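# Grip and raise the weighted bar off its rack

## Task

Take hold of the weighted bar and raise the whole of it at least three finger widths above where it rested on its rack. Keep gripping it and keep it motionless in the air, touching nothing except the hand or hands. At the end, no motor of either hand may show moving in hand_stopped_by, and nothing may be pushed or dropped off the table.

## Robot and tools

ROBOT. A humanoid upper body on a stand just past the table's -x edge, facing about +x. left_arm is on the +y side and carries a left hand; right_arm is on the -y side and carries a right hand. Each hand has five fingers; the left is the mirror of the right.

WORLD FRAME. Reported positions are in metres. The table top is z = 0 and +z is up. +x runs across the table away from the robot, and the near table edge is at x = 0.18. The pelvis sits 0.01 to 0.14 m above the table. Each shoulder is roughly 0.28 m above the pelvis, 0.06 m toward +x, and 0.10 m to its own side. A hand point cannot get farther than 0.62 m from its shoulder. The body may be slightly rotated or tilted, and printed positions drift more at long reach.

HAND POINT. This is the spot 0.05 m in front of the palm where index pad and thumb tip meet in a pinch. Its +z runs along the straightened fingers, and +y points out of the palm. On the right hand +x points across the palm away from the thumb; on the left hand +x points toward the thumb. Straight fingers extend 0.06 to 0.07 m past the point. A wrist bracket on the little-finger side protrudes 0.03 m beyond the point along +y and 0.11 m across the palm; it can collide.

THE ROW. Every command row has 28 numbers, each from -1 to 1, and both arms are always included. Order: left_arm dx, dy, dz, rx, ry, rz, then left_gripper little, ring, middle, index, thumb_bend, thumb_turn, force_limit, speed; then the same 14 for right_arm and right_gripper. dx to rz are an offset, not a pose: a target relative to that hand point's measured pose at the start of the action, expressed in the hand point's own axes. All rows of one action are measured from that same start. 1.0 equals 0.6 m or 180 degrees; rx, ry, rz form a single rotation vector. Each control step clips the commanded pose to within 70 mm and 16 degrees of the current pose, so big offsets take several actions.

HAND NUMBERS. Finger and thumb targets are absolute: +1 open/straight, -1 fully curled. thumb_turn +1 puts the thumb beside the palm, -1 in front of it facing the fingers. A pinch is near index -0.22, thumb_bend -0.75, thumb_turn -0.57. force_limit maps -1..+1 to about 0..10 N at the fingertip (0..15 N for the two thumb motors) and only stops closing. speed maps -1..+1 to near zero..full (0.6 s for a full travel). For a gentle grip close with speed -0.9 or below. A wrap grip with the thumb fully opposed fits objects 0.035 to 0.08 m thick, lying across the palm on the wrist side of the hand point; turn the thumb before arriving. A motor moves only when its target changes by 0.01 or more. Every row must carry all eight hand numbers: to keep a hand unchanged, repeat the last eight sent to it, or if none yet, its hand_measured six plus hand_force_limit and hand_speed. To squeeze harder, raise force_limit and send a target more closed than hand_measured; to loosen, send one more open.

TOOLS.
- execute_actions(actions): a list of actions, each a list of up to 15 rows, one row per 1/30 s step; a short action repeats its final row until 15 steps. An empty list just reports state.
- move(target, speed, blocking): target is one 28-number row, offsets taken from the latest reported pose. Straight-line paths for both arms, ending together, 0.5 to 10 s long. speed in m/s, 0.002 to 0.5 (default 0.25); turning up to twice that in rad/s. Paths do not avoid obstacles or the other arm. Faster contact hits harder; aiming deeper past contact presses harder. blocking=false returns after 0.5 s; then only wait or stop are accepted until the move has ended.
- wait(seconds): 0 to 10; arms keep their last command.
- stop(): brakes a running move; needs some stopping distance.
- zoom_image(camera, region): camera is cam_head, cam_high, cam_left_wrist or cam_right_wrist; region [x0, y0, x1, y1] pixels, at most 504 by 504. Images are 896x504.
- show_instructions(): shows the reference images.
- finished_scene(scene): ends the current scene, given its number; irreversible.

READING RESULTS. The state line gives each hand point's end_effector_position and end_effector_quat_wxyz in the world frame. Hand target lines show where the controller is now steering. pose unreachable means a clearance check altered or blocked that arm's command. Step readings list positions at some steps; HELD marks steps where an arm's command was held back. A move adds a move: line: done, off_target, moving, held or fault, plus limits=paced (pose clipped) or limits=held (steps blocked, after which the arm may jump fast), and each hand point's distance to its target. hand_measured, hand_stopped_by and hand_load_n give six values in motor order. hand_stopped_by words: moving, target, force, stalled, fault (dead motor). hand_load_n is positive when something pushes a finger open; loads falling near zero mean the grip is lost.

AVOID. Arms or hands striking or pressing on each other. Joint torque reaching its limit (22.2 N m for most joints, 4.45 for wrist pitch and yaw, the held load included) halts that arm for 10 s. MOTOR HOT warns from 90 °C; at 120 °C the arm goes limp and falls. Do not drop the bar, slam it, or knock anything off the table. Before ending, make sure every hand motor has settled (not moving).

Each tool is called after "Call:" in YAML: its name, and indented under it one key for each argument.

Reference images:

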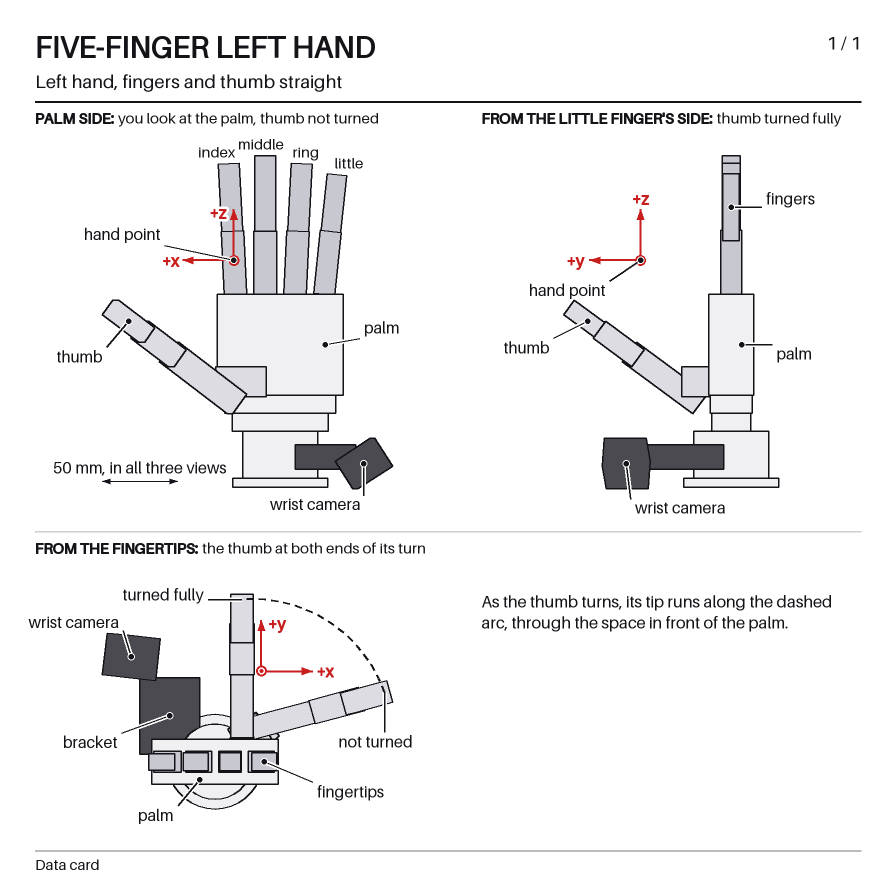

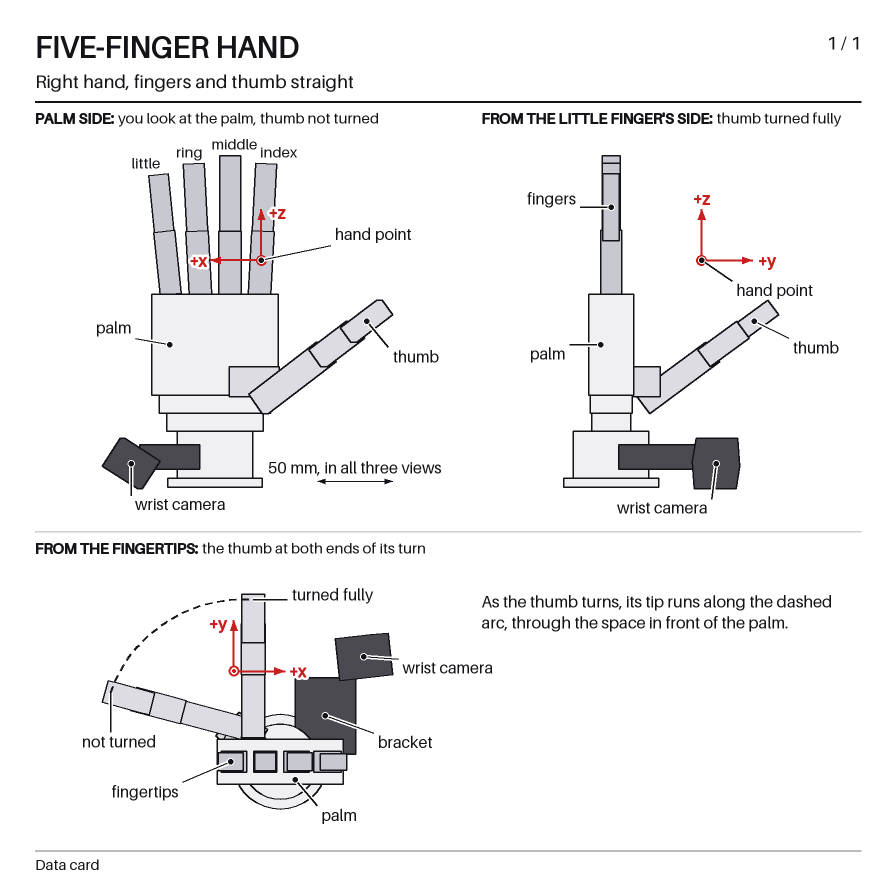

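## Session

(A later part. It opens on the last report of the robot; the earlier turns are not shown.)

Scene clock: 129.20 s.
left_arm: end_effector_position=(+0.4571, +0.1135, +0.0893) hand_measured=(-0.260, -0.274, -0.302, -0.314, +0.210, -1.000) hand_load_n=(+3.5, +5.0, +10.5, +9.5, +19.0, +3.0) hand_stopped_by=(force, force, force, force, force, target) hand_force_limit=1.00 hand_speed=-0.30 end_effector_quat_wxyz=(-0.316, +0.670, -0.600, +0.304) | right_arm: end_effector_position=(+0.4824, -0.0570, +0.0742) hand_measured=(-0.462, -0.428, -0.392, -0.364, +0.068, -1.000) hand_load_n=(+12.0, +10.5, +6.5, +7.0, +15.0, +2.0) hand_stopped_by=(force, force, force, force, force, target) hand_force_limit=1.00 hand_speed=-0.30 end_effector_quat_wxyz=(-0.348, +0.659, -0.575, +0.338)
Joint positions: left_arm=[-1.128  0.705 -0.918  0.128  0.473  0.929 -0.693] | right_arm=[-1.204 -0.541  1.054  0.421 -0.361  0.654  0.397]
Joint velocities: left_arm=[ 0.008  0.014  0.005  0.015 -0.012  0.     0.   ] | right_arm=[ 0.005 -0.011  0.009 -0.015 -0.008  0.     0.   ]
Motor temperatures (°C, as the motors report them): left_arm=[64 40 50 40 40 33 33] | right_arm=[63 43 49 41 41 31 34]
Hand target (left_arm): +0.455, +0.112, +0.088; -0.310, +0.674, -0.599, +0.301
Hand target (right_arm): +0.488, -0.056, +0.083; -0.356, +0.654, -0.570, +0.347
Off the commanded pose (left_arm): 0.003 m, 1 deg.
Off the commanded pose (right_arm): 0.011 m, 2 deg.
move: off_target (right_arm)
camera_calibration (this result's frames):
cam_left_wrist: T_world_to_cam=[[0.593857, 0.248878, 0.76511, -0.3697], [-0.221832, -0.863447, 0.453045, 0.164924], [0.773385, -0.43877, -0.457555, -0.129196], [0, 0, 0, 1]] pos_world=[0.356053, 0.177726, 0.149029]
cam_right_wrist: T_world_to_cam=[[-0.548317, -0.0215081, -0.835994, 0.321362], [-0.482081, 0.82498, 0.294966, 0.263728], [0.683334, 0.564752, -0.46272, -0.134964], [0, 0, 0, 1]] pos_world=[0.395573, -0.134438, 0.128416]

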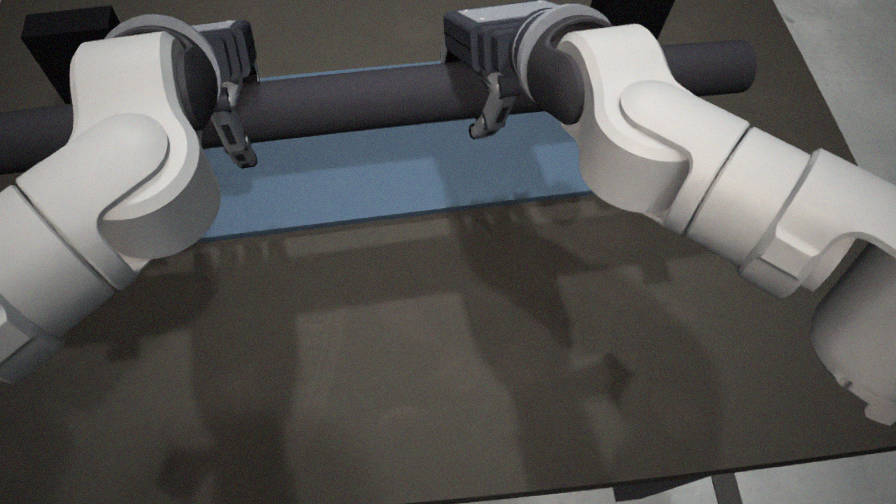

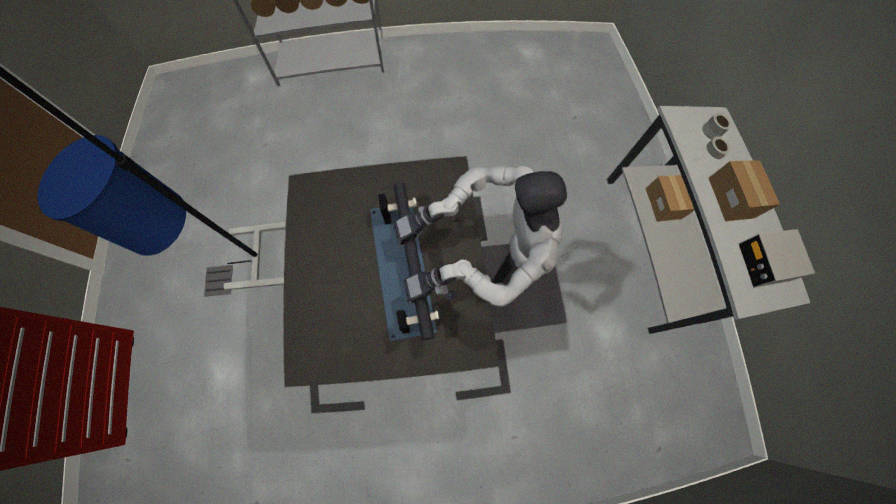

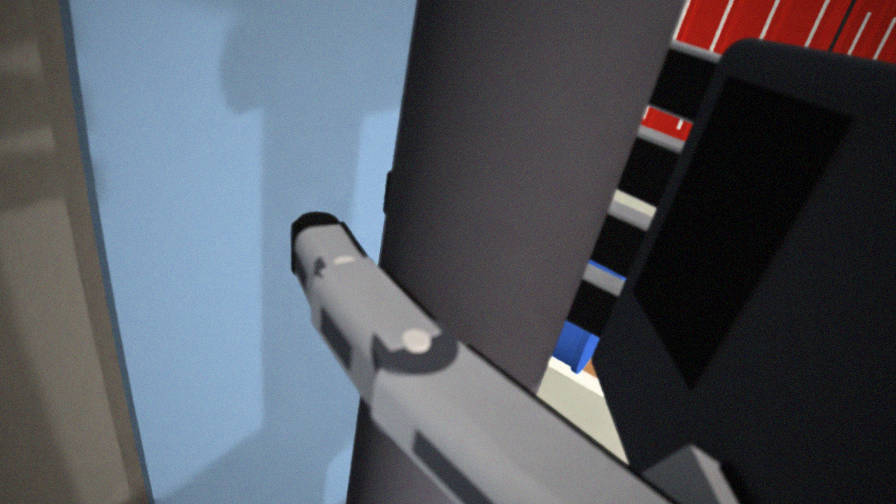

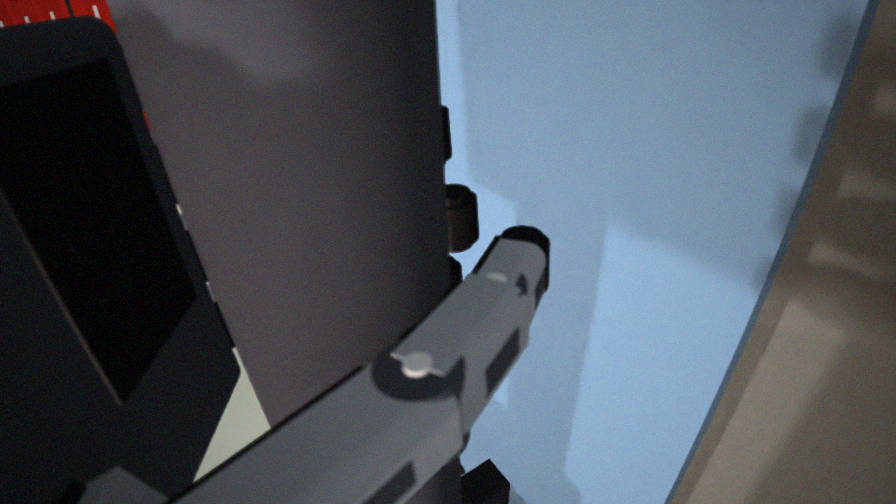

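Call:
move:
  target: [0,0,0,0,0,0, 1,1,1,1,1,-1,1,0.3, 0,0,0,0,0,0, -1,-1,-1,-1,-1,-1,1,-0.3]
  speed: 0.05

Call:
move:
  target: [0,0.012,0.035,0,0,0, 1,1,1,1,1,-1,1,0.3, 0,0,0,0,0,0, -1,-1,-1,-1,-1,-1,1,-0.3]
  speed: 0.03

Scene clock: 134.00 s.
left_arm: end_effector_position=(+0.4562, +0.1122, +0.0885) hand_measured=(+1.000, +1.000, +1.000, +1.000, +1.000, -1.000) hand_load_n=(+0.0, +0.0, +0.0, +0.0, +0.0, +0.0) hand_stopped_by=(target, target, target, target, target, target) hand_force_limit=1.00 hand_speed=0.30 end_effector_quat_wxyz=(-0.314, +0.670, -0.601, +0.304) | right_arm: end_effector_position=(+0.4825, -0.0570, +0.0741) hand_measured=(-0.462, -0.428, -0.392, -0.364, +0.070, -1.000) hand_load_n=(+10.0, +9.5, +5.5, +6.5, +16.0, +3.0) hand_stopped_by=(force, force, force, force, force, target) hand_force_limit=1.00 hand_speed=-0.30 end_effector_quat_wxyz=(-0.349, +0.660, -0.574, +0.338)
Joint positions: left_arm=[-1.127  0.704 -0.918  0.126  0.47   0.929 -0.692] | right_arm=[-1.204 -0.542  1.054  0.421 -0.361  0.65   0.396]
Joint velocities: left_arm=[0.005 0.    0.002 0.002 0.002 0.    0.   ] | right_arm=[-0.009  0.    -0.002  0.003 -0.009  0.     0.   ]
Motor temperatures (°C, as the motors report them): left_arm=[65 40 49 40 40 33 33] | right_arm=[64 43 49 41 41 31 34]
Hand target (left_arm): +0.457, +0.113, +0.089; -0.316, +0.670, -0.600, +0.304
Hand target (right_arm): +0.482, -0.057, +0.074; -0.348, +0.659, -0.575, +0.338
Off the commanded pose (left_arm): 0.002 m, 0 deg.
Off the commanded pose (right_arm): 0.000 m, 0 deg.
move: done
camera_calibration (this result's frames):
cam_left_wrist: T_world_to_cam=[[0.596811, 0.249328, 0.762661, -0.369421], [-0.222956, -0.861535, 0.456123, 0.164004], [0.770783, -0.442259, -0.458584, -0.127791], [0, 0, 0, 1]] pos_world=[0.355539, 0.176885, 0.148334]
cam_right_wrist: T_world_to_cam=[[-0.547703, -0.0228493, -0.836361, 0.320948], [-0.484211, 0.823868, 0.294585, 0.264764], [0.68232, 0.56632, -0.462299, -0.134491], [0, 0, 0, 1]] pos_world=[0.395752, -0.134632, 0.128258]

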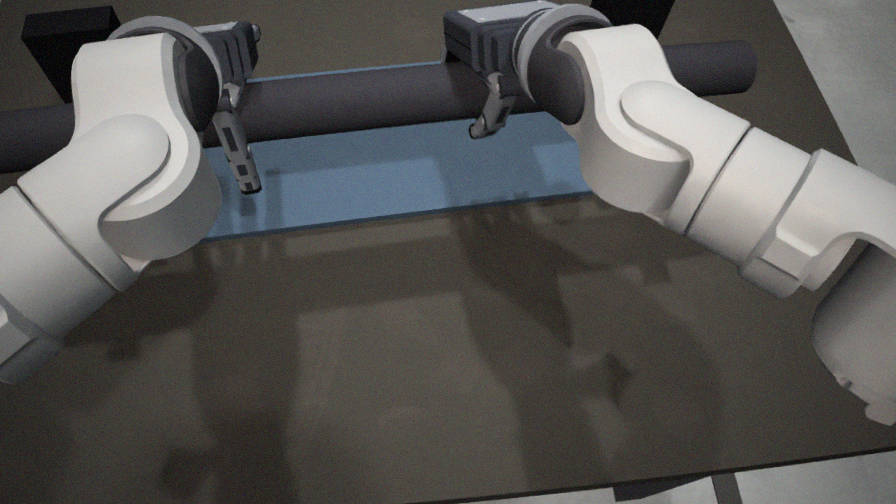

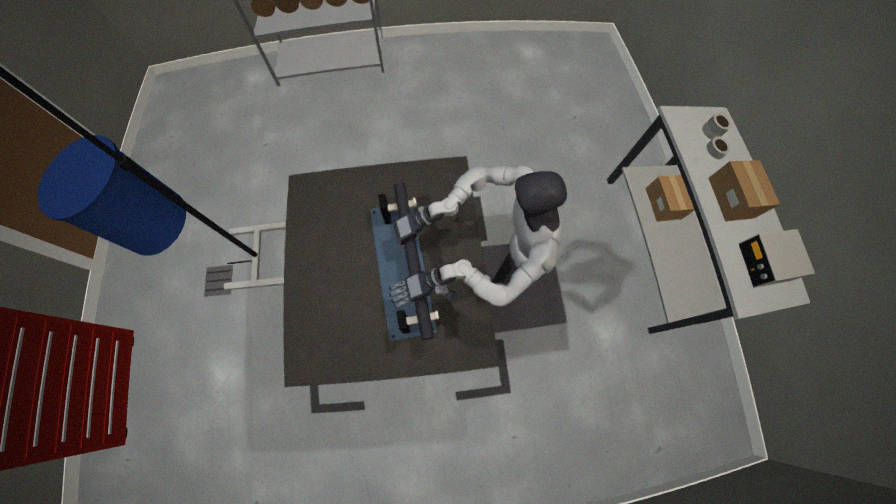

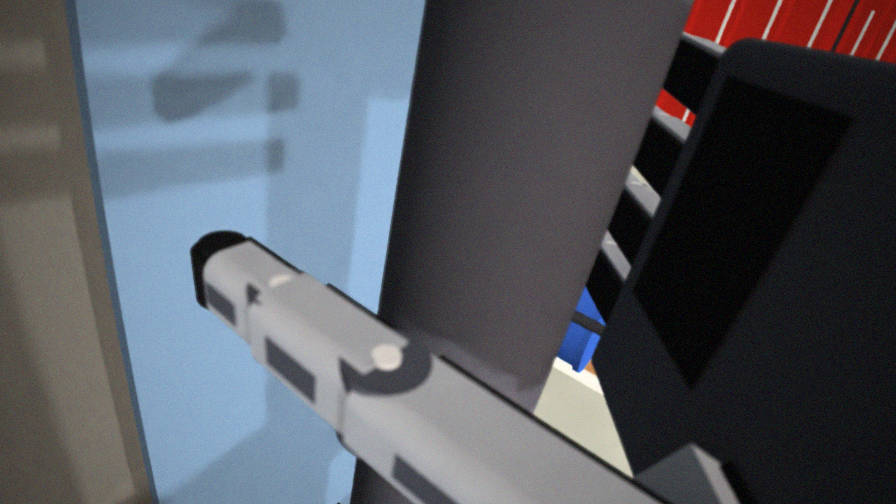

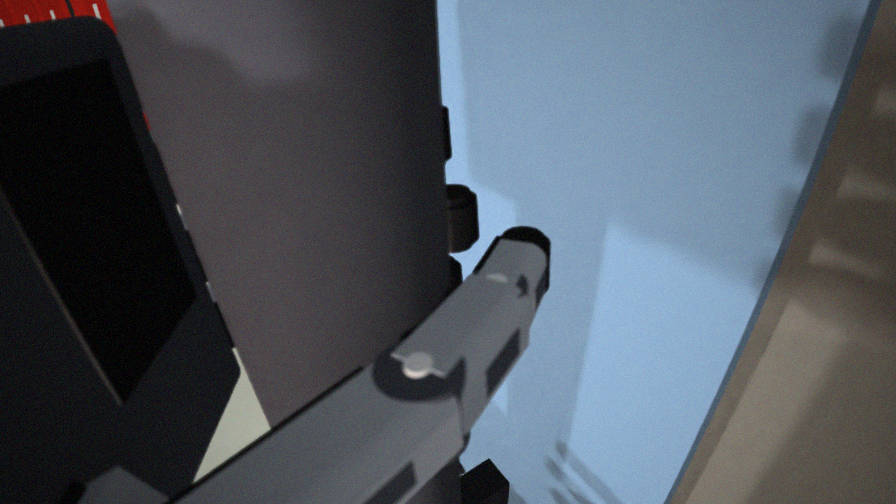

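Scene clock: 135.00 s.
left_arm: end_effector_position=(+0.4681, +0.1135, +0.0744) hand_measured=(+1.000, +1.000, +1.000, +1.000, +1.000, -1.000) hand_load_n=(+0.0, +0.0, +0.0, +0.0, +0.5, -2.0) hand_stopped_by=(target, target, target, target, target, target) hand_force_limit=1.00 hand_speed=0.30 end_effector_quat_wxyz=(-0.311, +0.671, -0.600, +0.304) | right_arm: end_effector_position=(+0.4833, -0.0571, +0.0741) hand_measured=(-0.462, -0.428, -0.392, -0.364, +0.070, -1.000) hand_load_n=(+9.0, +9.5, +6.5, +8.5, +14.5, +4.5) hand_stopped_by=(force, force, force, force, force, target) hand_force_limit=1.00 hand_speed=-0.30 end_effector_quat_wxyz=(-0.351, +0.659, -0.572, +0.340)
Joint positions: left_arm=[-1.127  0.645 -0.896  0.291  0.454  0.818 -0.628] | right_arm=[-1.202 -0.542  1.054  0.424 -0.361  0.647  0.388]
Joint velocities: left_arm=[ 0.005 -0.012 -0.002  0.006  0.012 -0.004  0.   ] | right_arm=[ 0.015  0.009  0.017 -0.002  0.008  0.    -0.002]
Motor temperatures (°C, as the motors report them): left_arm=[65 40 49 40 40 33 33] | right_arm=[64 43 49 41 41 31 34]
Hand target (left_arm): +0.468, +0.113, +0.070; -0.313, +0.671, -0.600, +0.304
Hand target (right_arm): +0.482, -0.057, +0.074; -0.349, +0.660, -0.574, +0.338
Off the commanded pose (left_arm): 0.005 m, 0 deg.
Off the commanded pose (right_arm): 0.001 m, 0 deg.
move: off_target (left_arm)
camera_calibration (this result's frames):
cam_left_wrist: T_world_to_cam=[[0.59937, 0.254617, 0.758897, -0.367587], [-0.220258, -0.859006, 0.462162, 0.172263], [0.769572, -0.44416, -0.458782, -0.142011], [0, 0, 0, 1]] pos_world=[0.367551, 0.178493, 0.134195]
cam_right_wrist: T_world_to_cam=[[-0.54299, -0.022856, -0.839428, 0.319436], [-0.486442, 0.823389, 0.29224, 0.266465], [0.684497, 0.567016, -0.458211, -0.136301], [0, 0, 0, 1]] pos_world=[0.396368, -0.134819, 0.127817]

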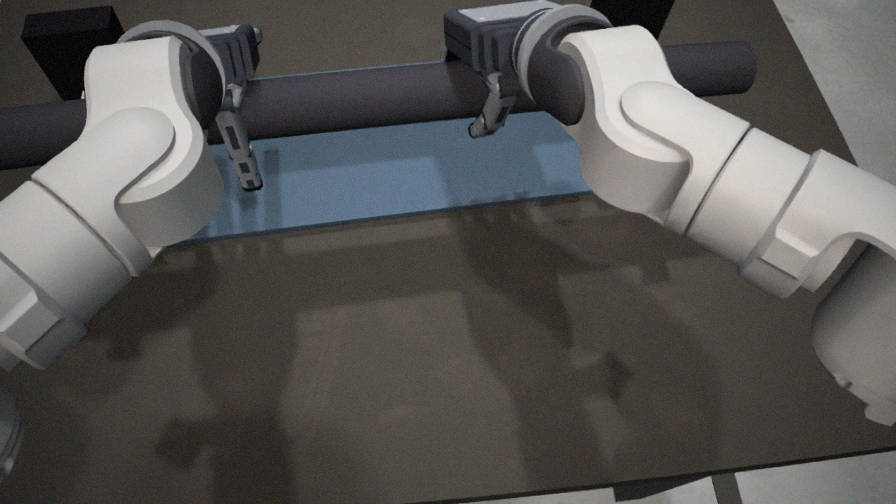

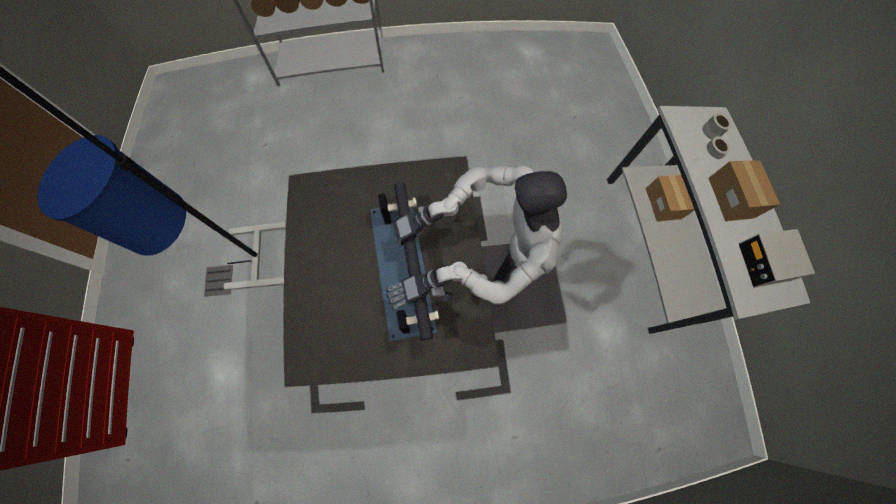

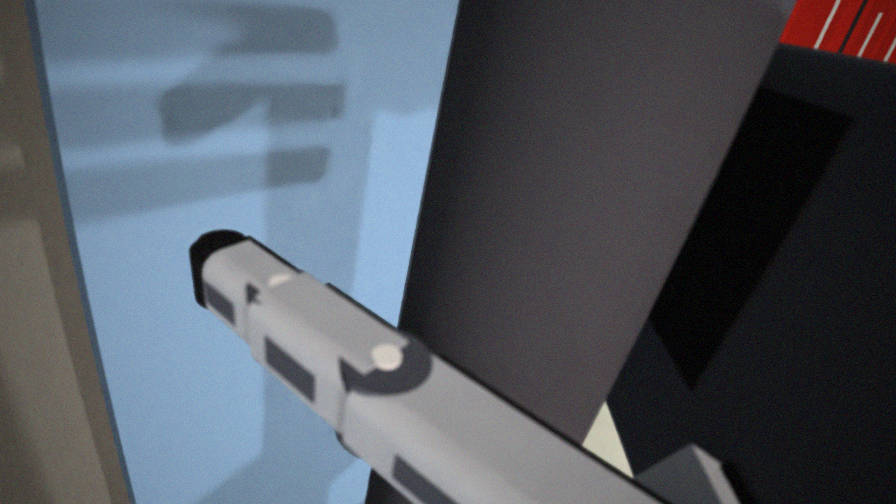

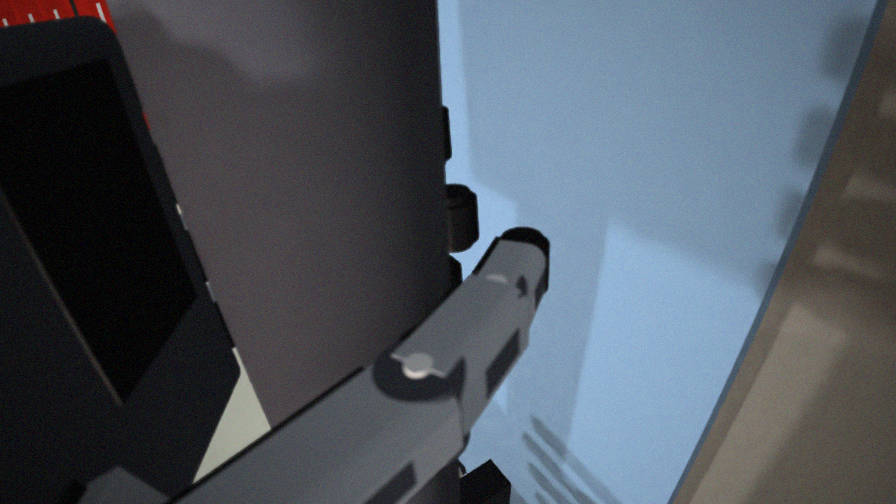

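Now seated in the palm. Close left.

Call:
move:
  target: [0,0,0,0,0,0, -1,-1,-1,-1,-1,-1,1,-0.3, 0,0,0,0,0,0, -1,-1,-1,-1,-1,-1,1,-0.3]
  speed: 0.05

Scene clock: 138.37 s.
left_arm: end_effector_position=(+0.4625, +0.1129, +0.0709) hand_measured=(-0.612, -0.610, -0.618, -0.624, -0.006, -1.000) hand_load_n=(+10.0, +10.0, +10.5, +9.5, +15.0, +0.5) hand_stopped_by=(force, force, force, force, force, target) hand_force_limit=1.00 hand_speed=-0.30 end_effector_quat_wxyz=(-0.303, +0.669, -0.610, +0.298) | right_arm: end_effector_position=(+0.4845, -0.0572, +0.0743) hand_measured=(-0.462, -0.428, -0.392, -0.364, +0.070, -1.000) hand_load_n=(+7.0, +8.0, +6.0, +9.5, +14.5, +6.0) hand_stopped_by=(force, force, force, force, force, target) hand_force_limit=1.00 hand_speed=-0.30 end_effector_quat_wxyz=(-0.353, +0.657, -0.572, +0.342)
Joint positions: left_arm=[-1.119  0.653 -0.897  0.278  0.461  0.805 -0.654] | right_arm=[-1.201 -0.539  1.054  0.429 -0.359  0.647  0.378]
Joint velocities: left_arm=[-0.002  0.018 -0.009 -0.005  0.006  0.     0.   ] | right_arm=[ 0.015 -0.008  0.012  0.    -0.006  0.     0.   ]
Motor temperatures (°C, as the motors report them): left_arm=[65 39 49 40 40 33 35] | right_arm=[65 43 49 41 41 31 34]
Hand target (left_arm): +0.468, +0.114, +0.074; -0.311, +0.672, -0.600, +0.304
Hand target (right_arm): +0.483, -0.057, +0.074; -0.351, +0.659, -0.572, +0.340
Off the commanded pose (left_arm): 0.007 m, 2 deg.
Off the commanded pose (right_arm): 0.001 m, 0 deg.
move: off_target (left_arm)
camera_calibration (this result's frames):
cam_left_wrist: T_world_to_cam=[[0.620562, 0.240538, 0.746354, -0.368781], [-0.224652, -0.857361, 0.463103, 0.17383], [0.751289, -0.455054, -0.478008, -0.128564], [0, 0, 0, 1]] pos_world=[0.364491, 0.179237, 0.133285]
cam_right_wrist: T_world_to_cam=[[-0.537462, -0.0199377, -0.843052, 0.317931], [-0.486409, 0.823986, 0.290608, 0.267256], [0.68887, 0.566259, -0.452559, -0.139597], [0, 0, 0, 1]] pos_world=[0.397035, -0.134829, 0.12719]

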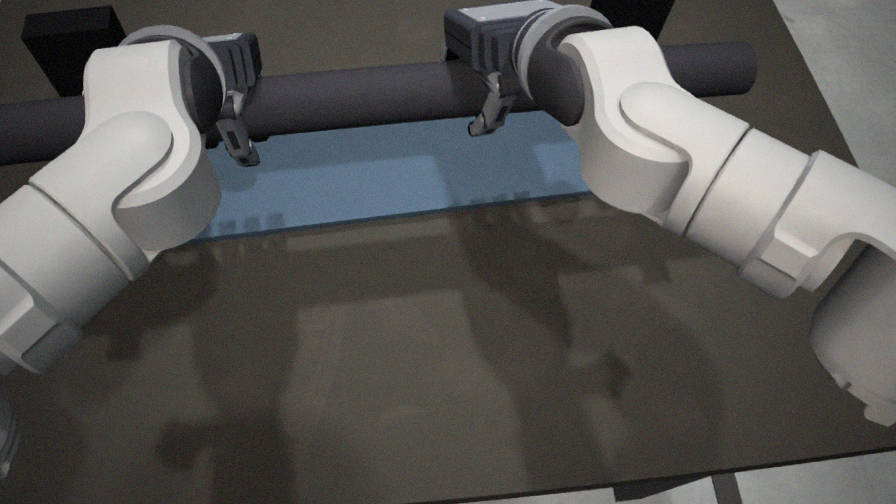

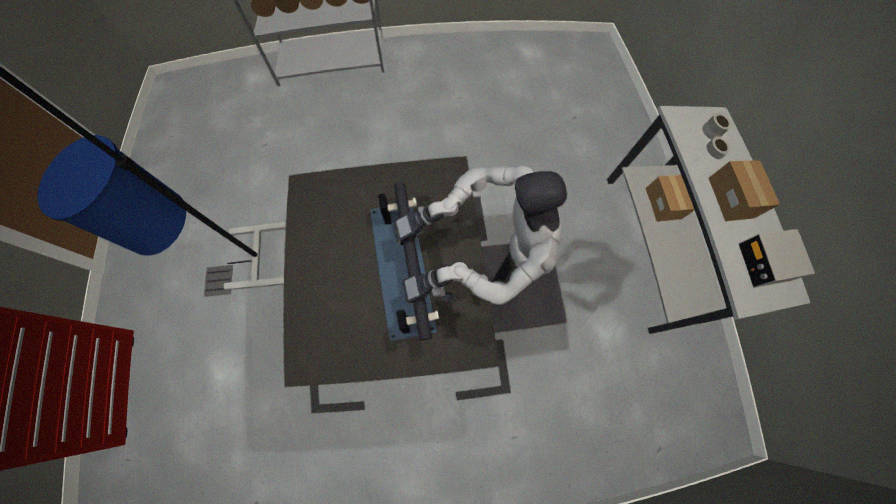

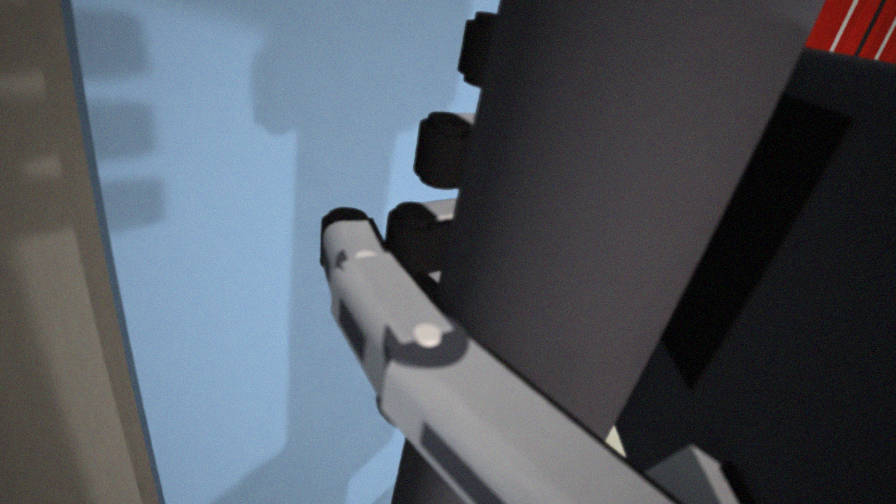

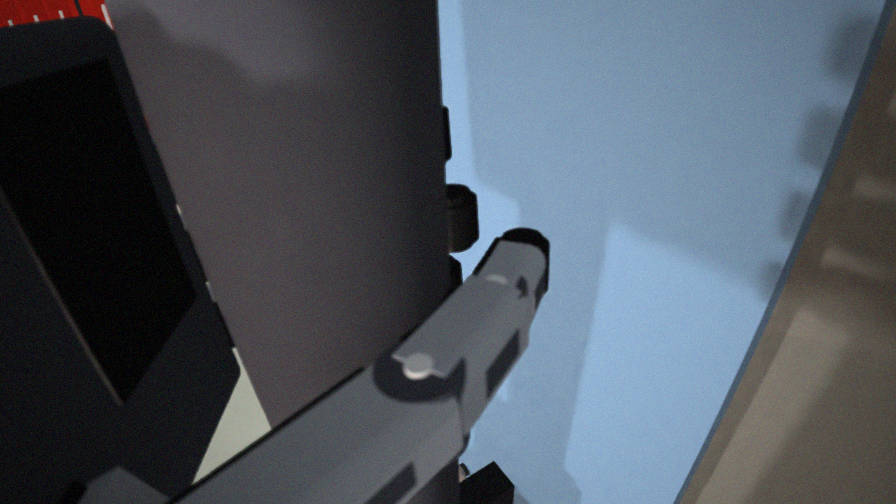

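Call:
move:
  target: [0,0,0,0,0,0, -1,-1,-1,-1,-1,-1,1,-0.3, 0,0,0,0,0,0, 1,1,1,1,1,-1,1,0.3]
  speed: 0.05

Call:
move:
  target: [0,0,0,0,0,0, -1,-1,-1,-1,-1,-1,1,-0.3, 0,0.01,0.03,0,0,0, 1,1,1,1,1,-1,1,0.3]
  speed: 0.03

Scene clock: 141.87 s.
left_arm: end_effector_position=(+0.4624, +0.1129, +0.0709) hand_measured=(-0.610, -0.610, -0.618, -0.624, -0.006, -1.000) hand_load_n=(+9.5, +10.0, +11.0, +10.0, +14.0, +2.0) hand_stopped_by=(force, force, force, force, force, target) hand_force_limit=1.00 hand_speed=-0.30 end_effector_quat_wxyz=(-0.302, +0.667, -0.612, +0.298) | right_arm: end_effector_position=(+0.4839, -0.0566, +0.0737) hand_measured=(+1.000, +1.000, +1.000, +1.000, +1.000, -1.000) hand_load_n=(+0.0, +0.0, +0.0, +0.0, +0.0, +0.0) hand_stopped_by=(target, target, target, target, target, target) hand_force_limit=1.00 hand_speed=0.30 end_effector_quat_wxyz=(-0.353, +0.657, -0.573, +0.340)
Joint positions: left_arm=[-1.118  0.655 -0.897  0.278  0.461  0.799 -0.655] | right_arm=[-1.2   -0.539  1.055  0.427 -0.357  0.647  0.377]
Joint velocities: left_arm=[-0.002  0.     0.     0.008 -0.009  0.     0.   ] | right_arm=[-0.006  0.014  0.     0.002  0.002  0.     0.   ]
Motor temperatures (°C, as the motors report them): left_arm=[66 39 50 40 40 33 36] | right_arm=[65 43 49 41 41 31 34]
Hand target (left_arm): +0.462, +0.113, +0.071; -0.303, +0.669, -0.610, +0.298
Hand target (right_arm): +0.485, -0.057, +0.074; -0.353, +0.657, -0.572, +0.342
Off the commanded pose (left_arm): 0.000 m, 0 deg.
Off the commanded pose (right_arm): 0.001 m, 0 deg.
move: done
camera_calibration (this result's frames):
cam_left_wrist: T_world_to_cam=[[0.621827, 0.236905, 0.746464, -0.368848], [-0.228365, -0.856877, 0.462182, 0.175547], [0.74912, -0.457863, -0.478728, -0.127117], [0, 0, 0, 1]] pos_world=[0.364674, 0.179601, 0.133342]
cam_right_wrist: T_world_to_cam=[[-0.539258, -0.0188468, -0.84193, 0.317955], [-0.486674, 0.822876, 0.293296, 0.26648], [0.687277, 0.567908, -0.452915, -0.138854], [0, 0, 0, 1]] pos_world=[0.39658, -0.134432, 0.126649]

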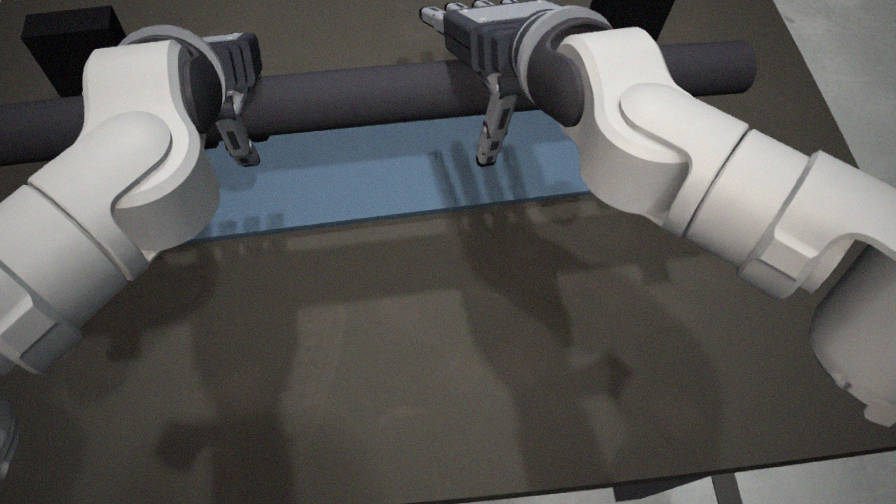

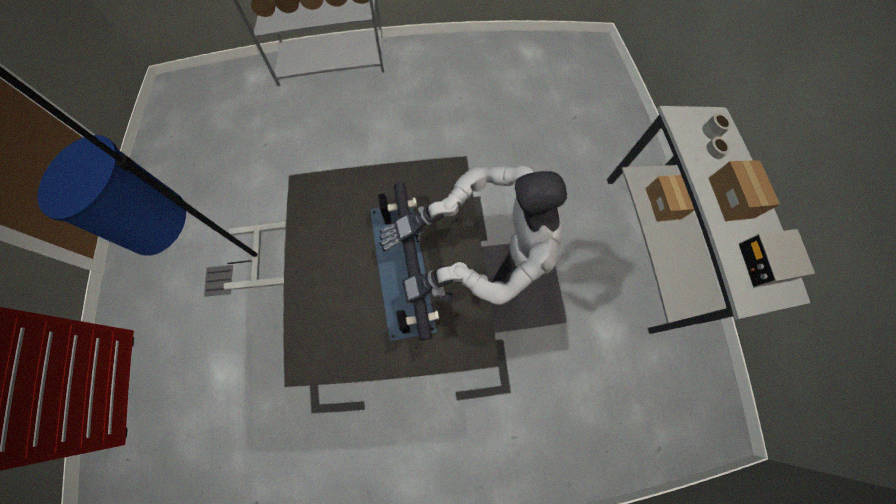

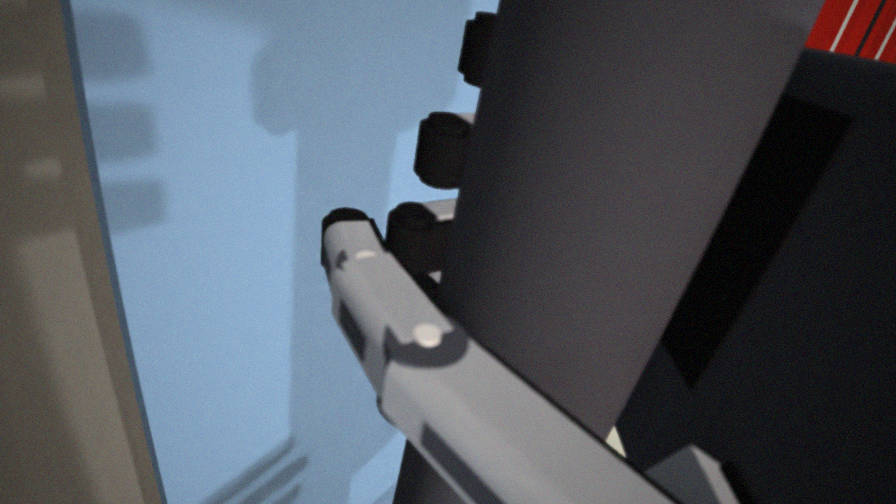

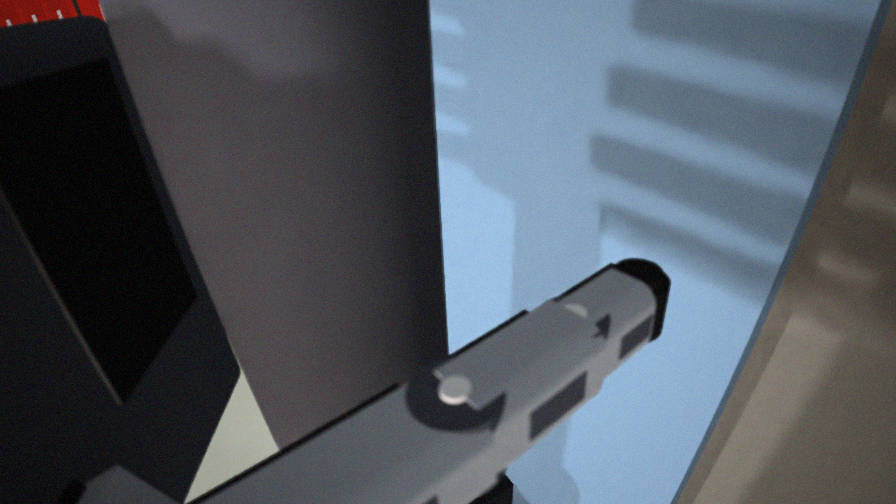

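Scene clock: 142.73 s.
left_arm: end_effector_position=(+0.4622, +0.1128, +0.0708) hand_measured=(-0.610, -0.610, -0.618, -0.624, -0.006, -1.000) hand_load_n=(+9.0, +10.0, +11.0, +9.5, +13.5, +2.5) hand_stopped_by=(force, force, force, force, force, target) hand_force_limit=1.00 hand_speed=-0.30 end_effector_quat_wxyz=(-0.302, +0.667, -0.613, +0.298) | right_arm: end_effector_position=(+0.4940, -0.0571, +0.0584) hand_measured=(+1.000, +1.000, +1.000, +1.000, +1.000, -1.000) hand_load_n=(+0.0, +0.0, +0.0, +0.0, +0.5, +0.0) hand_stopped_by=(target, target, target, target, target, target) hand_force_limit=1.00 hand_speed=0.30 end_effector_quat_wxyz=(-0.349, +0.660, -0.571, +0.341)
Joint positions: left_arm=[-1.118  0.656 -0.897  0.278  0.461  0.796 -0.655] | right_arm=[-1.219 -0.455  1.053  0.643 -0.357  0.524  0.324]
Joint velocities: left_arm=[ 0.006 -0.002  0.008 -0.003  0.003  0.     0.   ] | right_arm=[-0.003 -0.006  0.     0.008 -0.006 -0.013  0.008]
Motor temperatures (°C, as the motors report them): left_arm=[66 39 50 40 40 33 36] | right_arm=[65 43 49 41 41 31 34]
Hand target (left_arm): +0.462, +0.113, +0.071; -0.302, +0.667, -0.612, +0.298
Hand target (right_arm): +0.495, -0.055, +0.058; -0.351, +0.659, -0.571, +0.340
Off the commanded pose (left_arm): 0.000 m, 0 deg.
Off the commanded pose (right_arm): 0.003 m, 1 deg.
move: done
camera_calibration (this result's frames):
cam_left_wrist: T_world_to_cam=[[0.622819, 0.23484, 0.746289, -0.368934], [-0.230401, -0.856531, 0.461812, 0.17646], [0.747671, -0.45957, -0.479356, -0.126143], [0, 0, 0, 1]] pos_world=[0.364748, 0.179812, 0.133373]
cam_right_wrist: T_world_to_cam=[[-0.543521, -0.0282435, -0.83892, 0.311925], [-0.48706, 0.824588, 0.287796, 0.27687], [0.683635, 0.565028, -0.461937, -0.150238], [0, 0, 0, 1]] pos_world=[0.407098, -0.134605, 0.112597]

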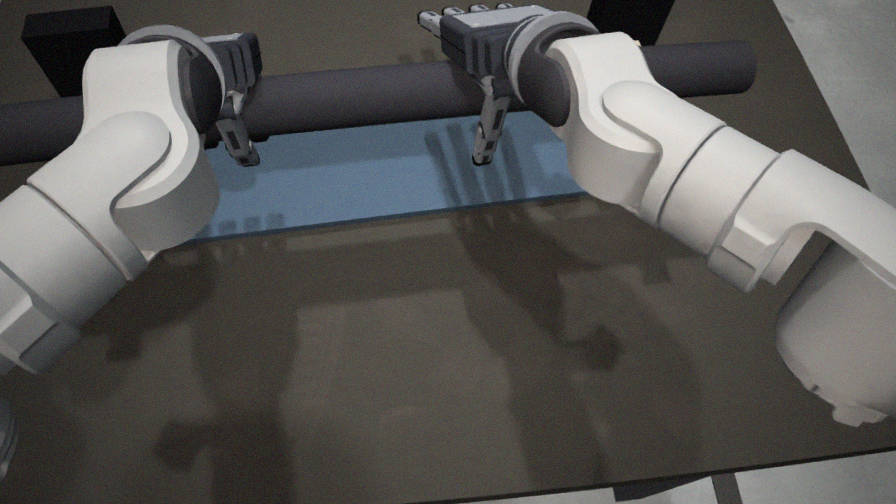

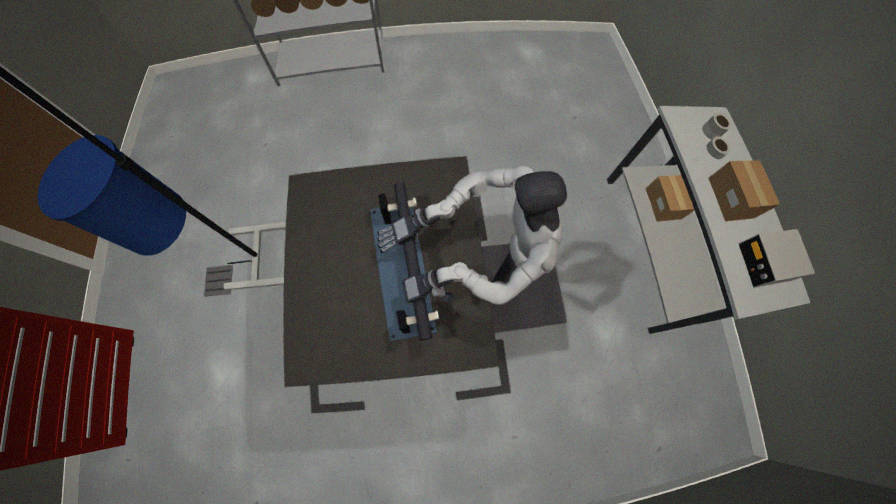

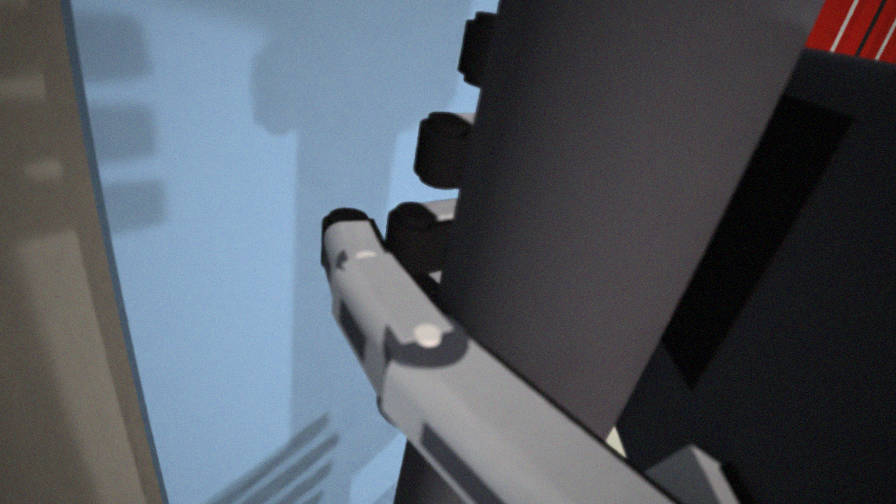

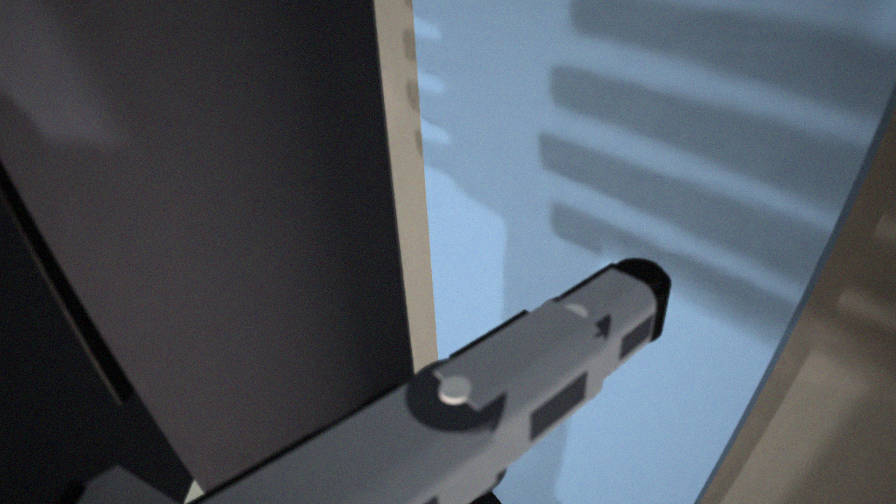

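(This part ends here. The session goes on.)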